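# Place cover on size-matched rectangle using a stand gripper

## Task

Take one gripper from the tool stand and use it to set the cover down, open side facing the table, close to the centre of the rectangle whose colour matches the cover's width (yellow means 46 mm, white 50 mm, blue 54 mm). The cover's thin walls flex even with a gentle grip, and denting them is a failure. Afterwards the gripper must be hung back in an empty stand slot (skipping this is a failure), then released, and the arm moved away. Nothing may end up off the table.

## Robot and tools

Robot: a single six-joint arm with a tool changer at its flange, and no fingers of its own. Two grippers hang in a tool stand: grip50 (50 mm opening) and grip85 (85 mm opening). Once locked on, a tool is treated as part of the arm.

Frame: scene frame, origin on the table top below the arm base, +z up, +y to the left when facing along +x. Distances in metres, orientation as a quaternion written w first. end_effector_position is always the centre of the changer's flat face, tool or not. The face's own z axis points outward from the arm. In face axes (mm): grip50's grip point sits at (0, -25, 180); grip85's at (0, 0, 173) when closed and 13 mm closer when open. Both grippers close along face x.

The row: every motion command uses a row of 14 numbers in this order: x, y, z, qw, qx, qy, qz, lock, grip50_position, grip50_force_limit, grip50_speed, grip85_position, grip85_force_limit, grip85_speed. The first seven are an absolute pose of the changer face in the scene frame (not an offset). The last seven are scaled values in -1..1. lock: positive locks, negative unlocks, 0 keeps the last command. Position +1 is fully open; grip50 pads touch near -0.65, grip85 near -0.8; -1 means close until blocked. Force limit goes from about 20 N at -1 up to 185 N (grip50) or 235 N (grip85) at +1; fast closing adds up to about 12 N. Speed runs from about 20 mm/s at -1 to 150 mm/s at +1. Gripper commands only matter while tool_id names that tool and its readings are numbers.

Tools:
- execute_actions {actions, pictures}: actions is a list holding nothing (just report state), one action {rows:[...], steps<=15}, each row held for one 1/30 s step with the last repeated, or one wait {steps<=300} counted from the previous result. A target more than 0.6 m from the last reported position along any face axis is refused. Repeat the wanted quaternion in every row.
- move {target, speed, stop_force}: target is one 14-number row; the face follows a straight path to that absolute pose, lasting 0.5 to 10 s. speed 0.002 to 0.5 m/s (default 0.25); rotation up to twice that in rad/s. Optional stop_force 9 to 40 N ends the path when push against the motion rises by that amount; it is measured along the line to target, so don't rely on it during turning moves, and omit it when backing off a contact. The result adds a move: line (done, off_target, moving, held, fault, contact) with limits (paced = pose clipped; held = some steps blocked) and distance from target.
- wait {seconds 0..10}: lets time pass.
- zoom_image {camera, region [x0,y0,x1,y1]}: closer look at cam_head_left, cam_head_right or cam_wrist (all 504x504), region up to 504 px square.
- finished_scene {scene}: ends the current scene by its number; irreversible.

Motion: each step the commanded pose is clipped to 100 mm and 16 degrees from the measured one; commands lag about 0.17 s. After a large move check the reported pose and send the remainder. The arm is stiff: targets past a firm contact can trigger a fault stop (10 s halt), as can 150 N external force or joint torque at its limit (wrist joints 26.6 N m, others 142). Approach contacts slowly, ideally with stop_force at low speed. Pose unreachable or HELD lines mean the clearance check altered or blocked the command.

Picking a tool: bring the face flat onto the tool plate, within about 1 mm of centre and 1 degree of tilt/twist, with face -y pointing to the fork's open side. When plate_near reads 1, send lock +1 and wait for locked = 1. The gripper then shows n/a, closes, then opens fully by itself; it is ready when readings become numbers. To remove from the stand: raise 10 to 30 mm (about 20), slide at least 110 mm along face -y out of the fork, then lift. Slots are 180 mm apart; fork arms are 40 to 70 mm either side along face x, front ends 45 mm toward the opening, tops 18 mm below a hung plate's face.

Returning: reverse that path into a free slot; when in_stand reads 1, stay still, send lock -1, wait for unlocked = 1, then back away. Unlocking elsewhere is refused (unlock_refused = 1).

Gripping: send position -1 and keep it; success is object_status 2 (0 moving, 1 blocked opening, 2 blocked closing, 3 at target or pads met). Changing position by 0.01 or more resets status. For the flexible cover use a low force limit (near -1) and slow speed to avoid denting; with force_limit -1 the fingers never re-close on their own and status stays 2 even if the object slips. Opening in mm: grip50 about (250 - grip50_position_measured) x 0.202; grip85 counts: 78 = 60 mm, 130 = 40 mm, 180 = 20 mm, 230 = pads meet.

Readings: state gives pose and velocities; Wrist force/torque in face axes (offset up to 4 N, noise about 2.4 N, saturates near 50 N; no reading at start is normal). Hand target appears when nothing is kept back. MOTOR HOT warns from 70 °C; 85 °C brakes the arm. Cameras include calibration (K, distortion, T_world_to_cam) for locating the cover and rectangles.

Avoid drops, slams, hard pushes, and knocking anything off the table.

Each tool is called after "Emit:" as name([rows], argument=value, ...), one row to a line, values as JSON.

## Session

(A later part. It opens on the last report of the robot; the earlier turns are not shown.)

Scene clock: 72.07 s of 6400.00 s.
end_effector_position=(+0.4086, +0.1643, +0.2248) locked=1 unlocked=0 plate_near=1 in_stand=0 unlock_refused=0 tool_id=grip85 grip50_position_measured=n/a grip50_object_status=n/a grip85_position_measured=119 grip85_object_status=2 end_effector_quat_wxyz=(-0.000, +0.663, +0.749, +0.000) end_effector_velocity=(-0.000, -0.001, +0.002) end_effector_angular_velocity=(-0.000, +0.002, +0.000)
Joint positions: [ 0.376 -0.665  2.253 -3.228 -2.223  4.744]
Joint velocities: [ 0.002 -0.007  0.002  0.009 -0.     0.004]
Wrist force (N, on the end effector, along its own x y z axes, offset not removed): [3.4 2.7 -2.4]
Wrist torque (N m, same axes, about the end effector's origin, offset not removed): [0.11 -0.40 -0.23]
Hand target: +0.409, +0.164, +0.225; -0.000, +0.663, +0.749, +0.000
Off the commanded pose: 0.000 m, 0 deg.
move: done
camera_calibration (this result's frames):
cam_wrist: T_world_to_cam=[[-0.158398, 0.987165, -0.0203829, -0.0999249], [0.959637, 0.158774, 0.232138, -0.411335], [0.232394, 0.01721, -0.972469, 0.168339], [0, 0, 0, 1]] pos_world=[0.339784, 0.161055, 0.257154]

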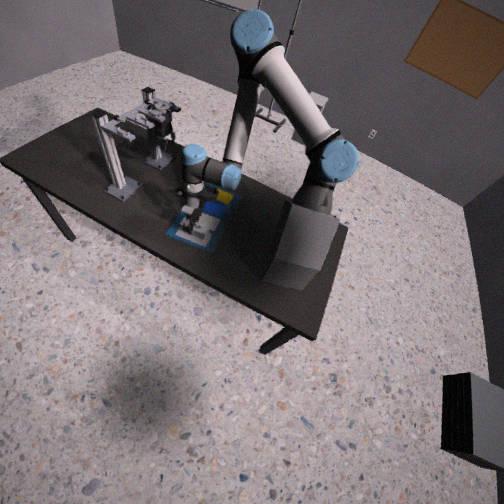

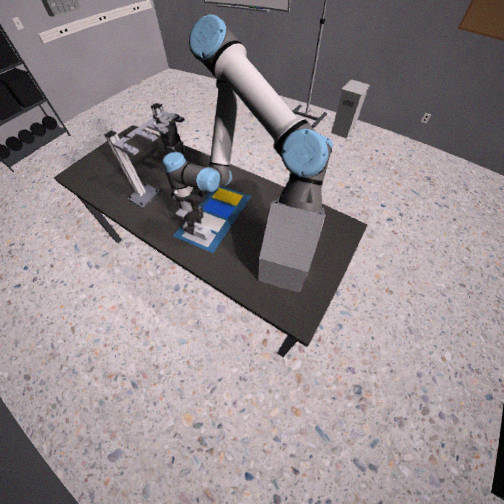

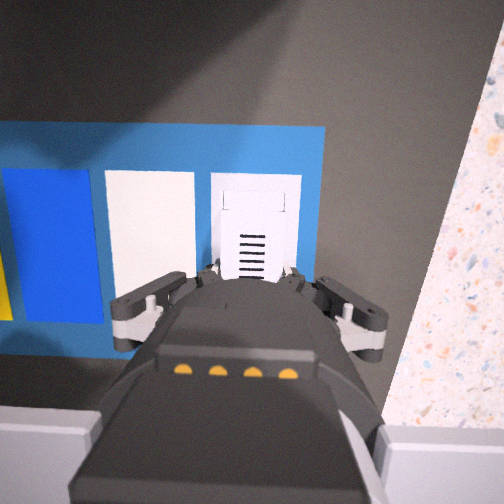

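Emit:
move(target=[0.445,-0.1175,0.225,0,0.6626,0.749,0,0,1,-1,0,-1,-1,-1], speed=0.12)

Emit:
move(target=[0.445,-0.1175,0.205,0,0.6626,0.749,0,0,1,-1,0,-1,-1,-1], speed=0.03)

Emit:
move(target=[0.445,-0.1175,0.196,0,0.6626,0.749,0,0,1,-1,0,-1,-1,-1], speed=0.004, stop_force=9)

Scene clock: 83.20 s of 6400.00 s.
end_effector_position=(+0.4445, -0.1179, +0.2250) locked=1 unlocked=0 plate_near=1 in_stand=0 unlock_refused=0 tool_id=grip85 grip50_position_measured=n/a grip50_object_status=n/a grip85_position_measured=119 grip85_object_status=2 end_effector_quat_wxyz=(+0.000, +0.662, +0.749, -0.001) end_effector_velocity=(-0.000, -0.001, +0.000) end_effector_angular_velocity=(+0.002, +0.000, +0.002)
Joint positions: [-0.171 -1.113  2.379 -3.265 -2.084  4.105]
Joint velocities: [-0.003 -0.004  0.001  0.003  0.003 -0.005]
Wrist force (N, on the end effector, along its own x y z axes, offset not removed): [2.9 2.5 0.4]
Wrist torque (N m, same axes, about the end effector's origin, offset not removed): [0.16 -0.42 -0.11]
Hand target: +0.445, -0.118, +0.225; +0.000, +0.662, +0.749, -0.001
Off the commanded pose: 0.001 m, 0 deg.
After step 90, 5.23 s passed at rest.
move: done
camera_calibration (this result's frames):
cam_wrist: T_world_to_cam=[[-0.158709, 0.987083, -0.021887, 0.184783], [0.959707, 0.159438, 0.231389, -0.400829], [0.23189, 0.0157185, -0.972615, 0.165158], [0, 0, 0, 1]] pos_world=[0.375707, -0.121085, 0.257427]

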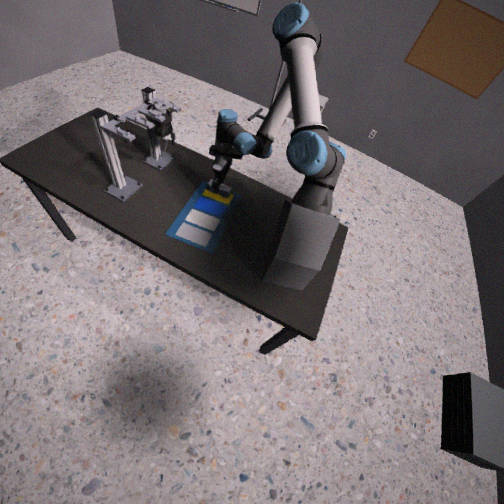

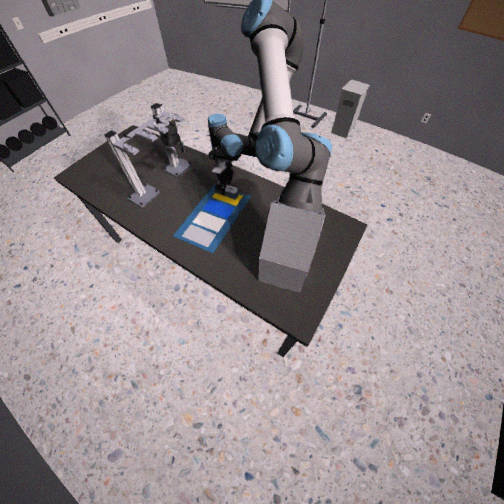

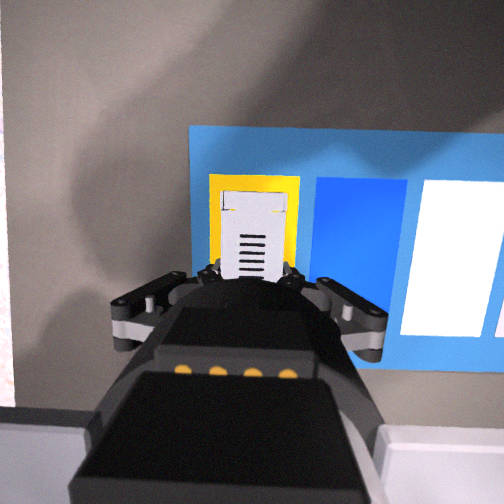

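Scene clock: 84.20 s of 6400.00 s.
end_effector_position=(+0.4450, -0.1175, +0.2052) locked=1 unlocked=0 plate_near=1 in_stand=0 unlock_refused=0 tool_id=grip85 grip50_position_measured=n/a grip50_object_status=n/a grip85_position_measured=119 grip85_object_status=2 end_effector_quat_wxyz=(-0.000, +0.663, +0.749, -0.000) end_effector_velocity=(-0.000, +0.000, -0.002) end_effector_angular_velocity=(+0.000, +0.000, -0.001)
Joint positions: [-0.194 -1.054  2.365 -3.322 -2.073  4.082]
Joint velocities: [-0.002  0.008 -0.002 -0.007  0.001 -0.002]
Wrist force (N, on the end effector, along its own x y z axes, offset not removed): [2.2 1.7 -0.2]
Wrist torque (N m, same axes, about the end effector's origin, offset not removed): [0.24 -0.37 -0.20]
Hand target: +0.445, -0.118, +0.205; +0.000, +0.663, +0.749, -0.000
Off the commanded pose: 0.000 m, 0 deg.
move: done
camera_calibration (this result's frames):
cam_wrist: T_world_to_cam=[[-0.158404, 0.987161, -0.0205313, 0.183687], [0.959673, 0.158817, 0.231959, -0.396933], [0.232242, 0.0170398, -0.972509, 0.145784], [0, 0, 0, 1]] pos_world=[0.376165, -0.120773, 0.237619]

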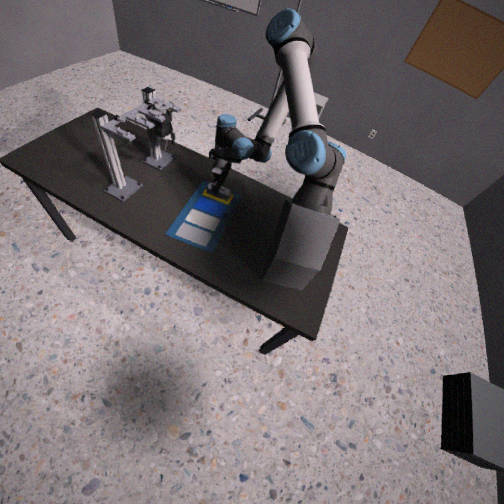

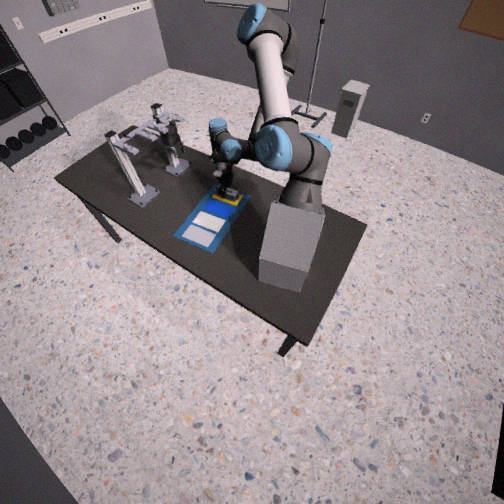

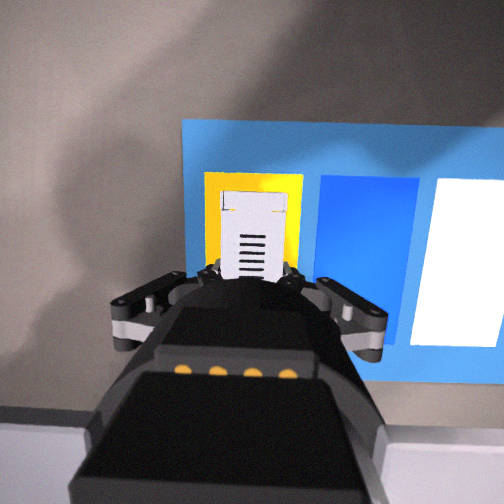

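Scene clock: 85.93 s of 6400.00 s.
end_effector_position=(+0.4450, -0.1176, +0.1998) locked=1 unlocked=0 plate_near=1 in_stand=0 unlock_refused=0 tool_id=grip85 grip50_position_measured=n/a grip50_object_status=n/a grip85_position_measured=119 grip85_object_status=2 end_effector_quat_wxyz=(+0.000, +0.663, +0.749, -0.000) end_effector_velocity=(-0.001, -0.001, +0.000) end_effector_angular_velocity=(+0.001, +0.004, -0.001)
Joint positions: [-0.201 -1.038  2.361 -3.338 -2.07   4.075]
Joint velocities: [-0.002 -0.003  0.001  0.006 -0.     0.001]
Wrist force (N, on the end effector, along its own x y z axes, offset not removed): [2.6 -0.9 -6.5]
Wrist torque (N m, same axes, about the end effector's origin, offset not removed): [-0.01 -0.02 -0.30]
Hand target: +0.445, -0.118, +0.200; +0.000, +0.663, +0.749, -0.000
Off the commanded pose: 0.004 m, 0 deg.
move: contact
camera_calibration (this result's frames):
cam_wrist: T_world_to_cam=[[-0.158442, 0.987155, -0.0205177, 0.183661], [0.959646, 0.158849, 0.232049, -0.395682], [0.232327, 0.0170765, -0.972488, 0.140409], [0, 0, 0, 1]] pos_world=[0.376193, -0.120846, 0.232132]

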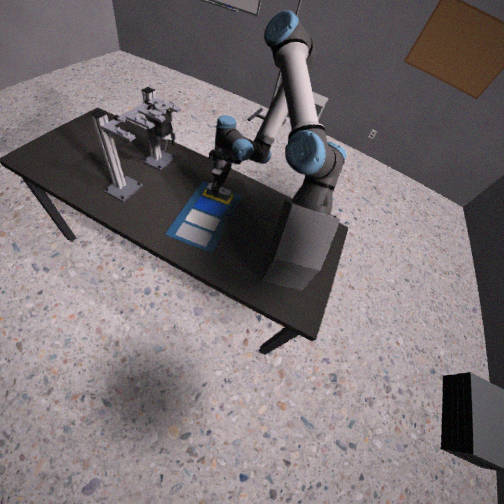

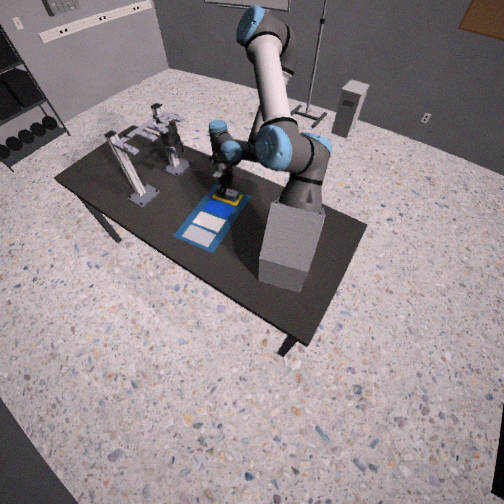

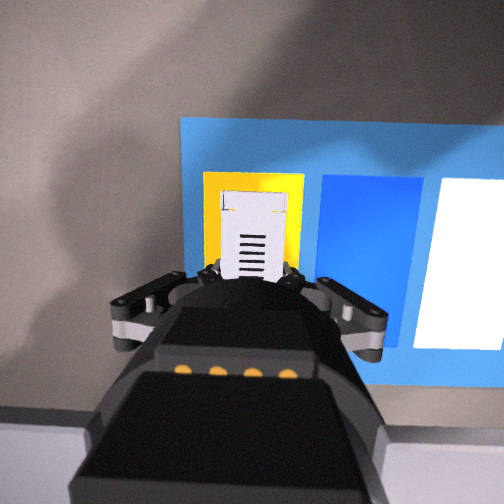

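Return, shifted 0.7 mm to −y (it pressed on the side stop).

Emit:
move(target=[0.445,-0.1175,0.2001,0,0.6626,0.749,0,0,1,-1,0,1,-1,0], speed=0.01)

Emit:
move(target=[0.445,-0.1175,0.25,0,0.6626,0.749,0,0,1,-1,0,1,-1,0], speed=0.1)

Emit:
move(target=[0.62,0.0715,0.382,0,0.7022,0.712,0,0,1,-1,0,1,-1,0], speed=0.2)

Emit:
move(target=[0.7502,0.0726,0.382,0,0.7022,0.712,0,0,1,-1,0,1,-1,0], speed=0.07)

Emit:
move(target=[0.7502,0.0726,0.355,0,0.7022,0.712,0,0,1,-1,0,1,-1,0], speed=0.004, stop_force=12)

Scene clock: 95.50 s of 6400.00 s.
end_effector_position=(+0.4450, -0.1175, +0.2001) locked=1 unlocked=0 plate_near=1 in_stand=0 unlock_refused=0 tool_id=grip85 grip50_position_measured=n/a grip50_object_status=n/a grip85_position_measured=3 grip85_object_status=3 end_effector_quat_wxyz=(+0.000, +0.663, +0.749, +0.000) end_effector_velocity=(-0.000, -0.001, -0.000) end_effector_angular_velocity=(-0.000, +0.000, -0.001)
Joint positions: [-0.201 -1.039  2.362 -3.337 -2.07   4.075]
Joint velocities: [-0.001 -0.001  0.    -0.     0.     0.   ]
Wrist force (N, on the end effector, along its own x y z axes, offset not removed): [2.1 2.9 -2.7]
Wrist torque (N m, same axes, about the end effector's origin, offset not removed): [0.37 -0.25 -0.24]
Hand target: +0.445, -0.117, +0.200; -0.000, +0.663, +0.749, +0.000
Off the commanded pose: 0.000 m, 0 deg.
After step 90, 5.63 s passed at rest.
move: done
camera_calibration (this result's frames):
cam_wrist: T_world_to_cam=[[-0.158385, 0.987165, -0.0204871, 0.183553], [0.959657, 0.158787, 0.232045, -0.395778], [0.23232, 0.017092, -0.972489, 0.14075], [0, 0, 0, 1]] pos_world=[0.376184, -0.120758, 0.232477]

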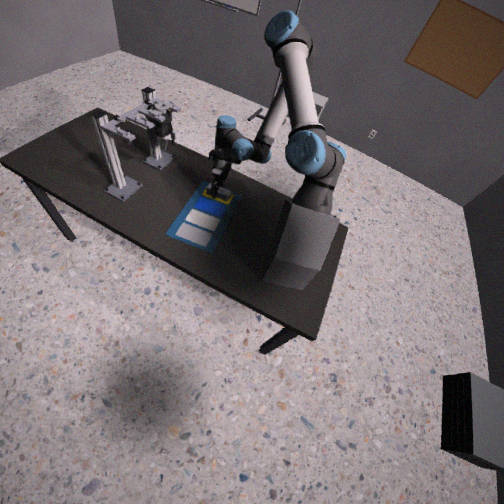

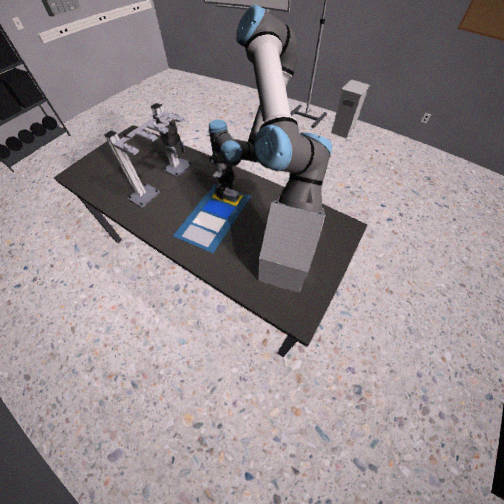

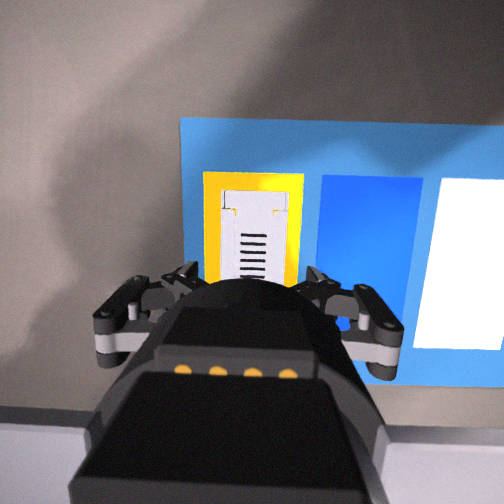

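Scene clock: 96.50 s of 6400.00 s.
end_effector_position=(+0.4450, -0.1175, +0.2498) locked=1 unlocked=0 plate_near=1 in_stand=0 unlock_refused=0 tool_id=grip85 grip50_position_measured=n/a grip50_object_status=n/a grip85_position_measured=3 grip85_object_status=3 end_effector_quat_wxyz=(+0.000, +0.663, +0.749, +0.000) end_effector_velocity=(+0.001, -0.001, +0.002) end_effector_angular_velocity=(-0.000, -0.000, -0.003)
Joint positions: [-0.139 -1.187  2.388 -3.184 -2.095  4.139]
Joint velocities: [ 0.003 -0.008 -0.001  0.01  -0.001  0.005]
Wrist force (N, on the end effector, along its own x y z axes, offset not removed): [-1.1 2.2 -2.3]
Wrist torque (N m, same axes, about the end effector's origin, offset not removed): [0.26 -0.22 -0.20]
Hand target: +0.445, -0.117, +0.250; -0.000, +0.663, +0.749, +0.000
Off the commanded pose: 0.000 m, 0 deg.
move: done
camera_calibration (this result's frames):
cam_wrist: T_world_to_cam=[[-0.15835, 0.987172, -0.0204289, 0.184513], [0.959618, 0.158736, 0.232242, -0.407369], [0.232506, 0.0171715, -0.972443, 0.189027], [0, 0, 0, 1]] pos_world=[0.376186, -0.120728, 0.282196]

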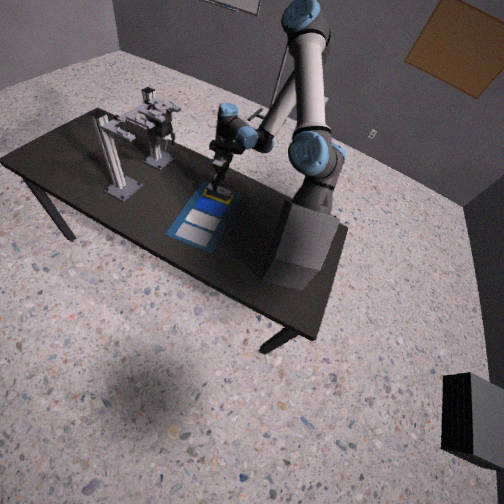

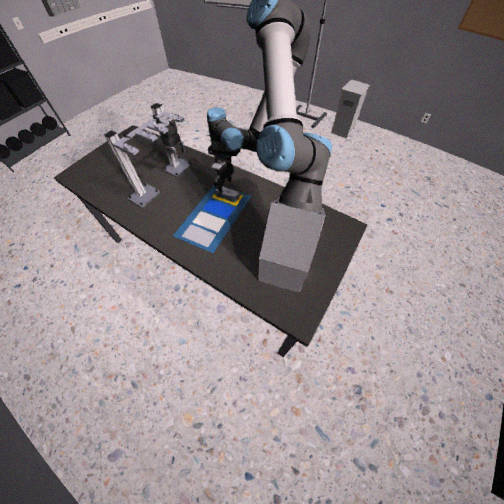

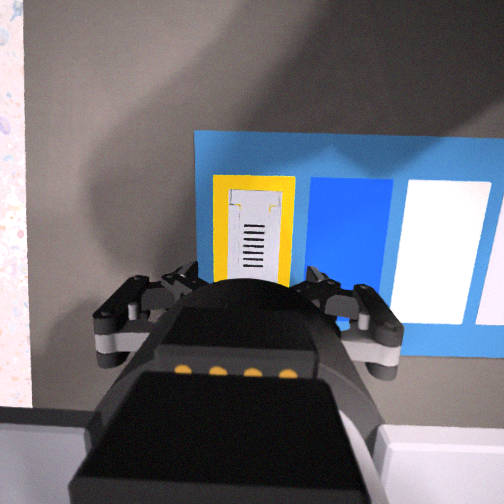

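Scene clock: 98.53 s of 6400.00 s.
end_effector_position=(+0.6201, +0.0714, +0.3822) locked=1 unlocked=0 plate_near=1 in_stand=0 unlock_refused=0 tool_id=grip85 grip50_position_measured=n/a grip50_object_status=n/a grip85_position_measured=3 grip85_object_status=3 end_effector_quat_wxyz=(-0.000, +0.702, +0.712, +0.001) end_effector_velocity=(+0.002, +0.002, +0.001) end_effector_angular_velocity=(-0.001, +0.001, -0.001)
Joint positions: [ 0.371 -1.004  1.783 -2.423 -2.221  4.845]
Joint velocities: [ 0.003  0.005 -0.01   0.009 -0.001  0.006]
Wrist force (N, on the end effector, along its own x y z axes, offset not removed): [1.6 -1.7 2.3]
Wrist torque (N m, same axes, about the end effector's origin, offset not removed): [-0.09 -0.15 -0.15]
Hand target: +0.620, +0.072, +0.382; -0.000, +0.702, +0.712, +0.001
Off the commanded pose: 0.000 m, 0 deg.
move: done
camera_calibration (this result's frames):
cam_wrist: T_world_to_cam=[[-0.0504766, 0.998542, -0.0191316, -0.0397055], [0.971063, 0.0535468, 0.232744, -0.635846], [0.233429, -0.00682986, -0.97235, 0.274933], [0, 0, 0, 1]] pos_world=[0.551265, 0.075573, 0.414561]

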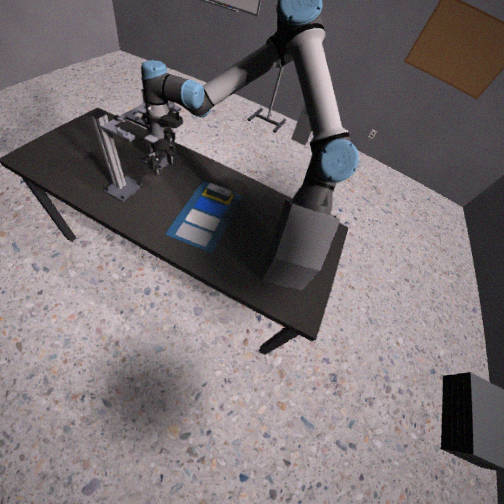

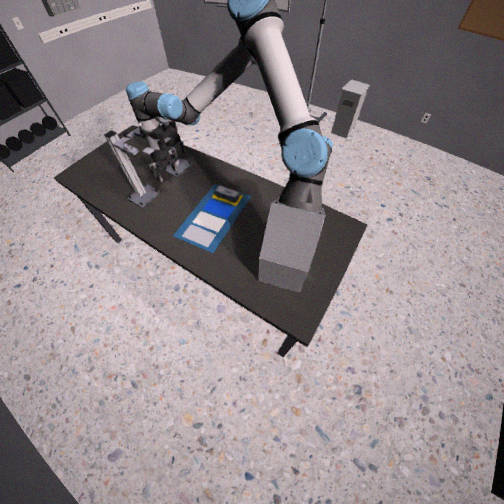

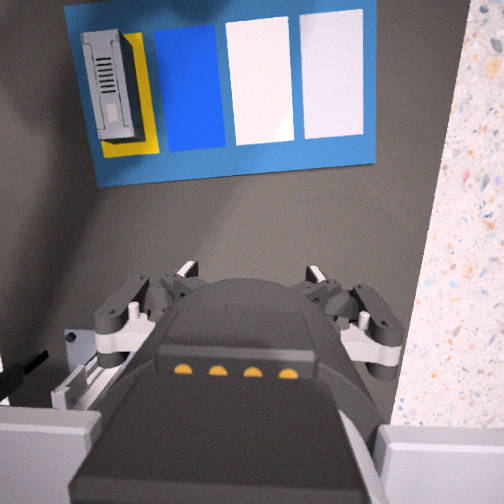

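Scene clock: 100.83 s of 6400.00 s.
end_effector_position=(+0.7498, +0.0724, +0.3821) locked=1 unlocked=0 plate_near=1 in_stand=0 unlock_refused=0 tool_id=grip85 grip50_position_measured=n/a grip50_object_status=n/a grip85_position_measured=3 grip85_object_status=3 end_effector_quat_wxyz=(+0.000, +0.702, +0.712, +0.000) end_effector_velocity=(+0.003, +0.000, +0.001) end_effector_angular_velocity=(+0.001, -0.001, -0.000)
Joint positions: [ 0.351 -0.798  1.34  -2.201 -2.221  4.821]
Joint velocities: [ 0.001  0.004 -0.01   0.006  0.001  0.001]
Wrist force (N, on the end effector, along its own x y z axes, offset not removed): [4.5 1.2 -0.1]
Wrist torque (N m, same axes, about the end effector's origin, offset not removed): [0.21 -0.41 -0.04]
Hand target: +0.750, +0.072, +0.382; +0.000, +0.702, +0.712, -0.000
Off the commanded pose: 0.000 m, 0 deg.
move: done
camera_calibration (this result's frames):
cam_wrist: T_world_to_cam=[[-0.0508082, 0.998499, -0.0204385, -0.0333955], [0.97118, 0.0541692, 0.232111, -0.761787], [0.23287, -0.00805626, -0.972474, 0.245062], [0, 0, 0, 1]] pos_world=[0.681067, 0.076585, 0.414453]

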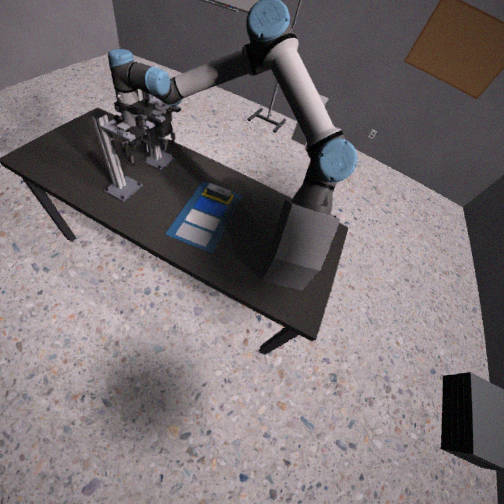

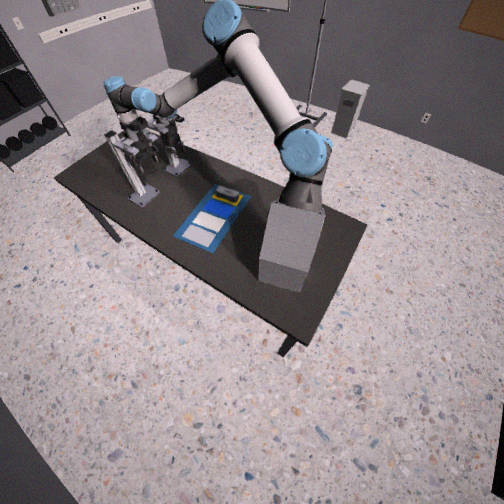

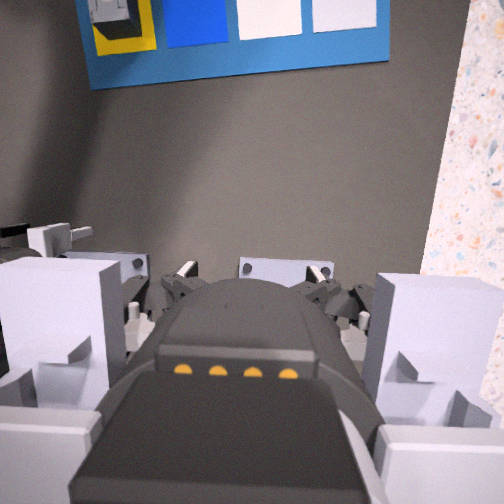

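Scene clock: 106.33 s of 6400.00 s.
end_effector_position=(+0.7501, +0.0726, +0.3616) locked=1 unlocked=0 plate_near=1 in_stand=1 unlock_refused=0 tool_id=grip85 grip50_position_measured=n/a grip50_object_status=n/a grip85_position_measured=3 grip85_object_status=3 end_effector_quat_wxyz=(+0.000, +0.702, +0.712, +0.000) end_effector_velocity=(+0.000, +0.000, +0.001) end_effector_angular_velocity=(-0.000, +0.001, +0.002)
Joint positions: [ 0.335 -0.776  1.352 -2.247 -2.219  4.8  ]
Joint velocities: [ 0.001 -0.001 -0.002  0.004 -0.    -0.   ]
Wrist force (N, on the end effector, along its own x y z axes, offset not removed): [4.2 3.3 -24.0]
Wrist torque (N m, same axes, about the end effector's origin, offset not removed): [-0.25 -1.54 -0.30]
Hand target: +0.750, +0.073, +0.362; +0.000, +0.702, +0.712, +0.000
Off the commanded pose: 0.007 m, 0 deg.
move: contact
camera_calibration (this result's frames):
cam_wrist: T_world_to_cam=[[-0.0507664, 0.998499, -0.0205398, -0.0339606], [0.971153, 0.0541531, 0.232227, -0.75736], [0.232991, -0.00815799, -0.972445, 0.224981], [0, 0, 0, 1]] pos_world=[0.68137, 0.0767585, 0.393964]

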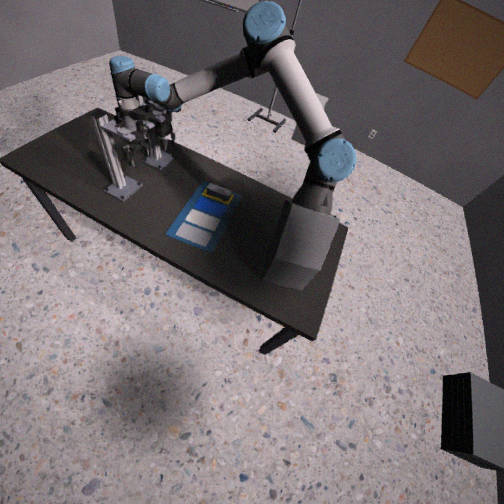

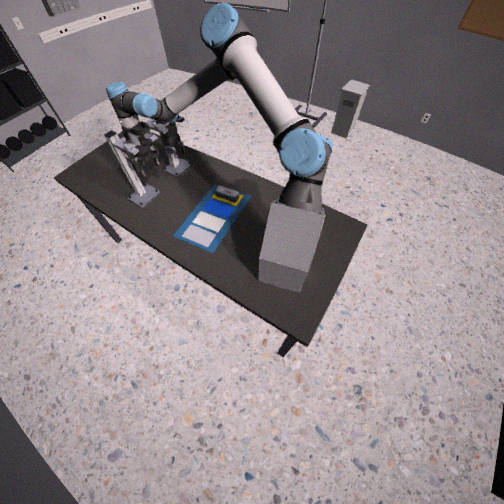

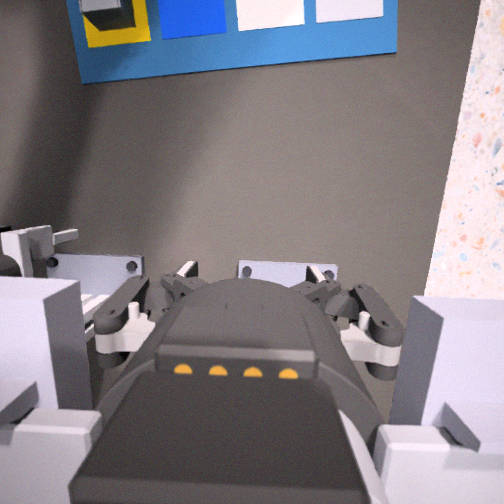

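Emit:
execute_actions([
  {"rows":[[0.7501,0.0726,0.3618,0,0.7022,0.712,0,-1,1,-1,0,1,-1,0]],"steps":15},
], pictures=false)

Emit:
execute_actions([
  {"steps":28},
], pictures=false)

Emit:
move(target=[0.7501,0.0726,0.385,0,0.7022,0.712,0,0,1,-1,0,1,-1,0], speed=0.03)

Scene clock: 116.07 s of 6400.00 s.
end_effector_position=(+0.7501, +0.0725, +0.3619) locked=0 unlocked=0 plate_near=1 in_stand=1 unlock_refused=0 tool_id=none grip50_position_measured=n/a grip50_object_status=n/a grip85_position_measured=n/a grip85_object_status=n/a end_effector_quat_wxyz=(+0.000, +0.702, +0.712, +0.000) end_effector_velocity=(+0.000, -0.001, +0.001) end_effector_angular_velocity=(+0.000, -0.002, -0.001)
Joint positions: [ 0.335 -0.776  1.351 -2.246 -2.219  4.8  ]
Joint velocities: [-0.    -0.001 -0.    -0.001  0.    -0.   ]
Wrist force (N, on the end effector, along its own x y z axes, offset not removed): [2.5 0.4 0.8]
Wrist torque (N m, same axes, about the end effector's origin, offset not removed): [0.02 -0.30 -0.21]
Hand target: +0.750, +0.073, +0.362; -0.000, +0.702, +0.712, +0.000
Off the commanded pose: 0.000 m, 0 deg.
Steps of this call (steps 1 to 90: nothing new was sent; then 6.23 s passed at rest; steps 91 to 105: all 15 steps of this action). Readings (end_effector_position | what the end effector reports):
91: (+0.7501, +0.0725, +0.3619) | locked=1 unlocked=0 plate_near=1 in_stand=1 unlock_refused=0 tool_id=grip85 grip50_position_measured=n/a grip50_object_status=n/a grip85_position_measured=3 grip85_object_status=3
92: (+0.7501, +0.0725, +0.3619) | locked=1 unlocked=0 plate_near=1 in_stand=1 unlock_refused=0 tool_id=grip85 grip50_position_measured=n/a grip50_object_status=n/a grip85_position_measured=3 grip85_object_status=3
94: (+0.7501, +0.0725, +0.3619) | locked=1 unlocked=0 plate_near=1 in_stand=1 unlock_refused=0 tool_id=grip85 grip50_position_measured=n/a grip50_object_status=n/a grip85_position_measured=3 grip85_object_status=3
98: (+0.7501, +0.0725, +0.3619) | locked=0 unlocked=0 plate_near=1 in_stand=1 unlock_refused=0 tool_id=none grip50_position_measured=n/a grip50_object_status=n/a grip85_position_measured=n/a grip85_object_status=n/a
105: the state above

Scene clock: 117.00 s of 6400.00 s.
end_effector_position=(+0.7501, +0.0726, +0.3618) locked=0 unlocked=1 plate_near=1 in_stand=1 unlock_refused=0 tool_id=none grip50_position_measured=n/a grip50_object_status=n/a grip85_position_measured=n/a grip85_object_status=n/a end_effector_quat_wxyz=(+0.000, +0.702, +0.712, +0.000) end_effector_velocity=(+0.000, +0.000, +0.001) end_effector_angular_velocity=(+0.001, -0.002, +0.001)
Joint positions: [ 0.335 -0.776  1.351 -2.246 -2.219  4.8  ]
Joint velocities: [ 0.001 -0.001 -0.001 -0.     0.    -0.001]
Wrist force (N, on the end effector, along its own x y z axes, offset not removed): [-1.0 2.0 -3.3]
Wrist torque (N m, same axes, about the end effector's origin, offset not removed): [0.11 -0.27 -0.06]
Hand target: +0.750, +0.073, +0.362; -0.000, +0.702, +0.712, +0.000
Off the commanded pose: 0.000 m, 0 deg.
Steps of this call (steps 1 to 28: nothing new was sent). Readings (end_effector_position | what the end effector reports):
1: (+0.7501, +0.0726, +0.3619) | locked=0 unlocked=0 plate_near=1 in_stand=1 unlock_refused=0 tool_id=none grip50_position_measured=n/a grip50_object_status=n/a grip85_position_measured=n/a grip85_object_status=n/a
2: (+0.7501, +0.0726, +0.3619) | locked=0 unlocked=0 plate_near=1 in_stand=1 unlock_refused=0 tool_id=none grip50_position_measured=n/a grip50_object_status=n/a grip85_position_measured=n/a grip85_object_status=n/a
4: (+0.7501, +0.0726, +0.3618) | locked=0 unlocked=0 plate_near=1 in_stand=1 unlock_refused=0 tool_id=none grip50_position_measured=n/a grip50_object_status=n/a grip85_position_measured=n/a grip85_object_status=n/a
8: (+0.7501, +0.0726, +0.3618) | locked=0 unlocked=0 plate_near=1 in_stand=1 unlock_refused=0 tool_id=none grip50_position_measured=n/a grip50_object_status=n/a grip85_position_measured=n/a grip85_object_status=n/a
28: the state above

Scene clock: 118.10 s of 6400.00 s.
end_effector_position=(+0.7501, +0.0726, +0.3848) locked=0 unlocked=1 plate_near=0 in_stand=0 unlock_refused=0 tool_id=none grip50_position_measured=n/a grip50_object_status=n/a grip85_position_measured=n/a grip85_object_status=n/a end_effector_quat_wxyz=(-0.000, +0.702, +0.712, +0.000) end_effector_velocity=(+0.000, +0.000, +0.003) end_effector_angular_velocity=(+0.001, +0.000, -0.000)
Joint positions: [ 0.354 -0.8    1.337 -2.194 -2.221  4.824]
Joint velocities: [ 0.002 -0.002 -0.002  0.006  0.001  0.003]
Wrist force (N, on the end effector, along its own x y z axes, offset not removed): [-0.5 1.6 -1.8]
Wrist torque (N m, same axes, about the end effector's origin, offset not removed): [0.15 -0.08 -0.09]
Hand target: +0.750, +0.073, +0.385; -0.000, +0.702, +0.712, +0.000
Off the commanded pose: 0.000 m, 0 deg.
move: done
camera_calibration (this result's frames):
cam_wrist: T_world_to_cam=[[-0.0506627, 0.998507, -0.0204295, -0.0336542], [0.971196, 0.0540253, 0.232079, -0.762649], [0.232836, -0.00808332, -0.972482, 0.247636], [0, 0, 0, 1]] pos_world=[0.681318, 0.076808, 0.417129]

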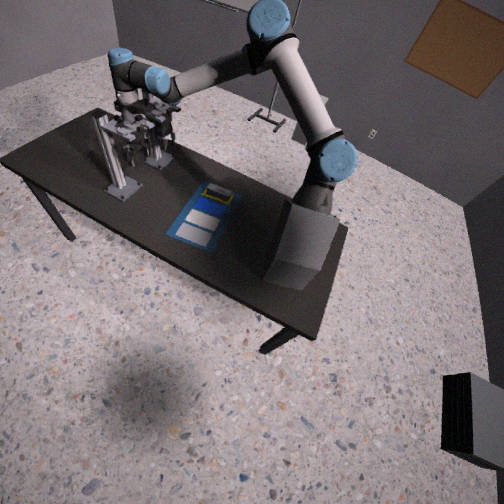

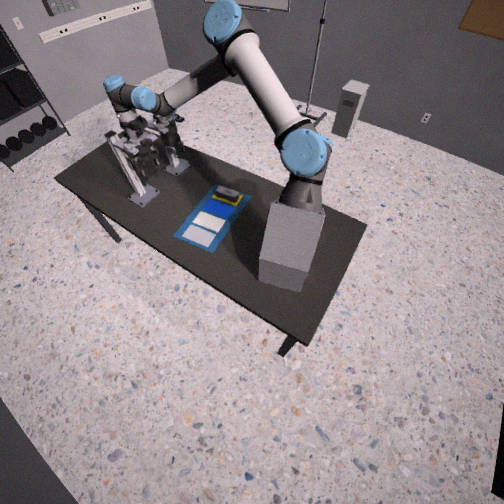

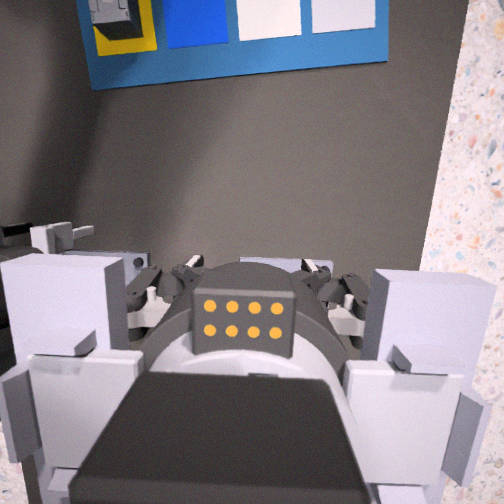

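Emit:
move(target=[0.7501,0.0726,0.46,0,0.7022,0.712,0,0,1,-1,0,1,-1,0], speed=0.12)

Emit:
finished_scene(scene=2)

Scene clock: 122.67 s of 6400.00 s.
end_effector_position=(+0.7500, +0.0726, +0.4598) locked=0 unlocked=1 plate_near=0 in_stand=0 unlock_refused=0 tool_id=none grip50_position_measured=n/a grip50_object_status=n/a grip85_position_measured=n/a grip85_object_status=n/a end_effector_quat_wxyz=(-0.000, +0.702, +0.712, +0.000) end_effector_velocity=(+0.000, -0.000, +0.002) end_effector_angular_velocity=(-0.000, +0.000, -0.001)
Joint positions: [ 0.416 -0.862  1.266 -2.014 -2.225  4.902]
Joint velocities: [ 0.001 -0.001 -0.005  0.007 -0.     0.004]
Wrist force (N, on the end effector, along its own x y z axes, offset not removed): [-0.5 2.6 2.3]
Wrist torque (N m, same axes, about the end effector's origin, offset not removed): [0.11 -0.26 -0.12]
Hand target: +0.750, +0.073, +0.460; -0.000, +0.702, +0.712, +0.000
Off the commanded pose: 0.000 m, 0 deg.
After step 90, 0.43 s passed at rest.
move: done
camera_calibration (this result's frames):
cam_wrist: T_world_to_cam=[[-0.0506646, 0.998509, -0.0202961, -0.0321792], [0.971181, 0.0539966, 0.232144, -0.780036], [0.232894, -0.0079497, -0.97247, 0.320552], [0, 0, 0, 1]] pos_world=[0.681272, 0.0767989, 0.492155]

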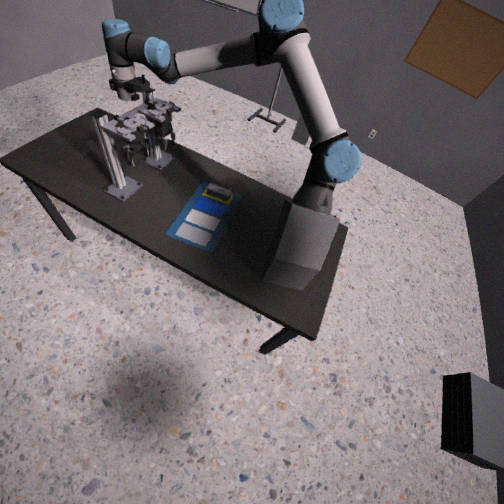

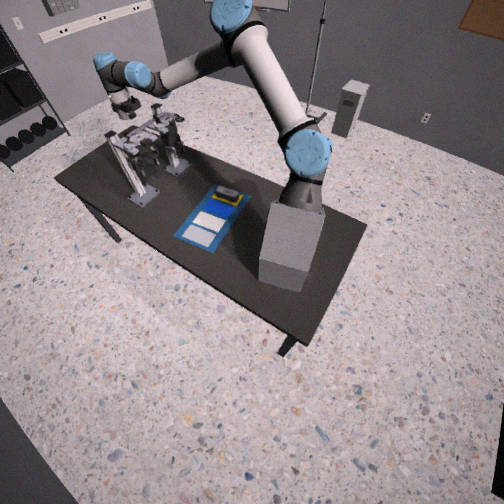

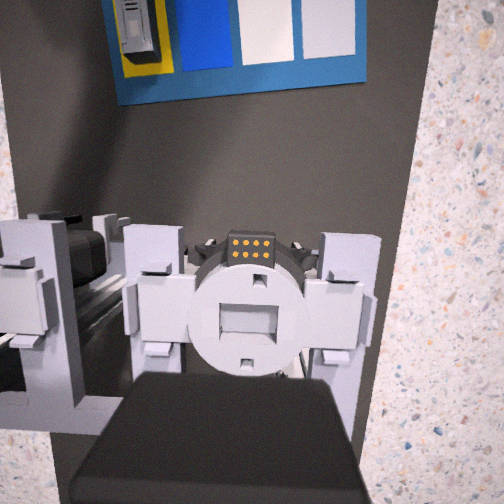

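The scene is finished: the task was done.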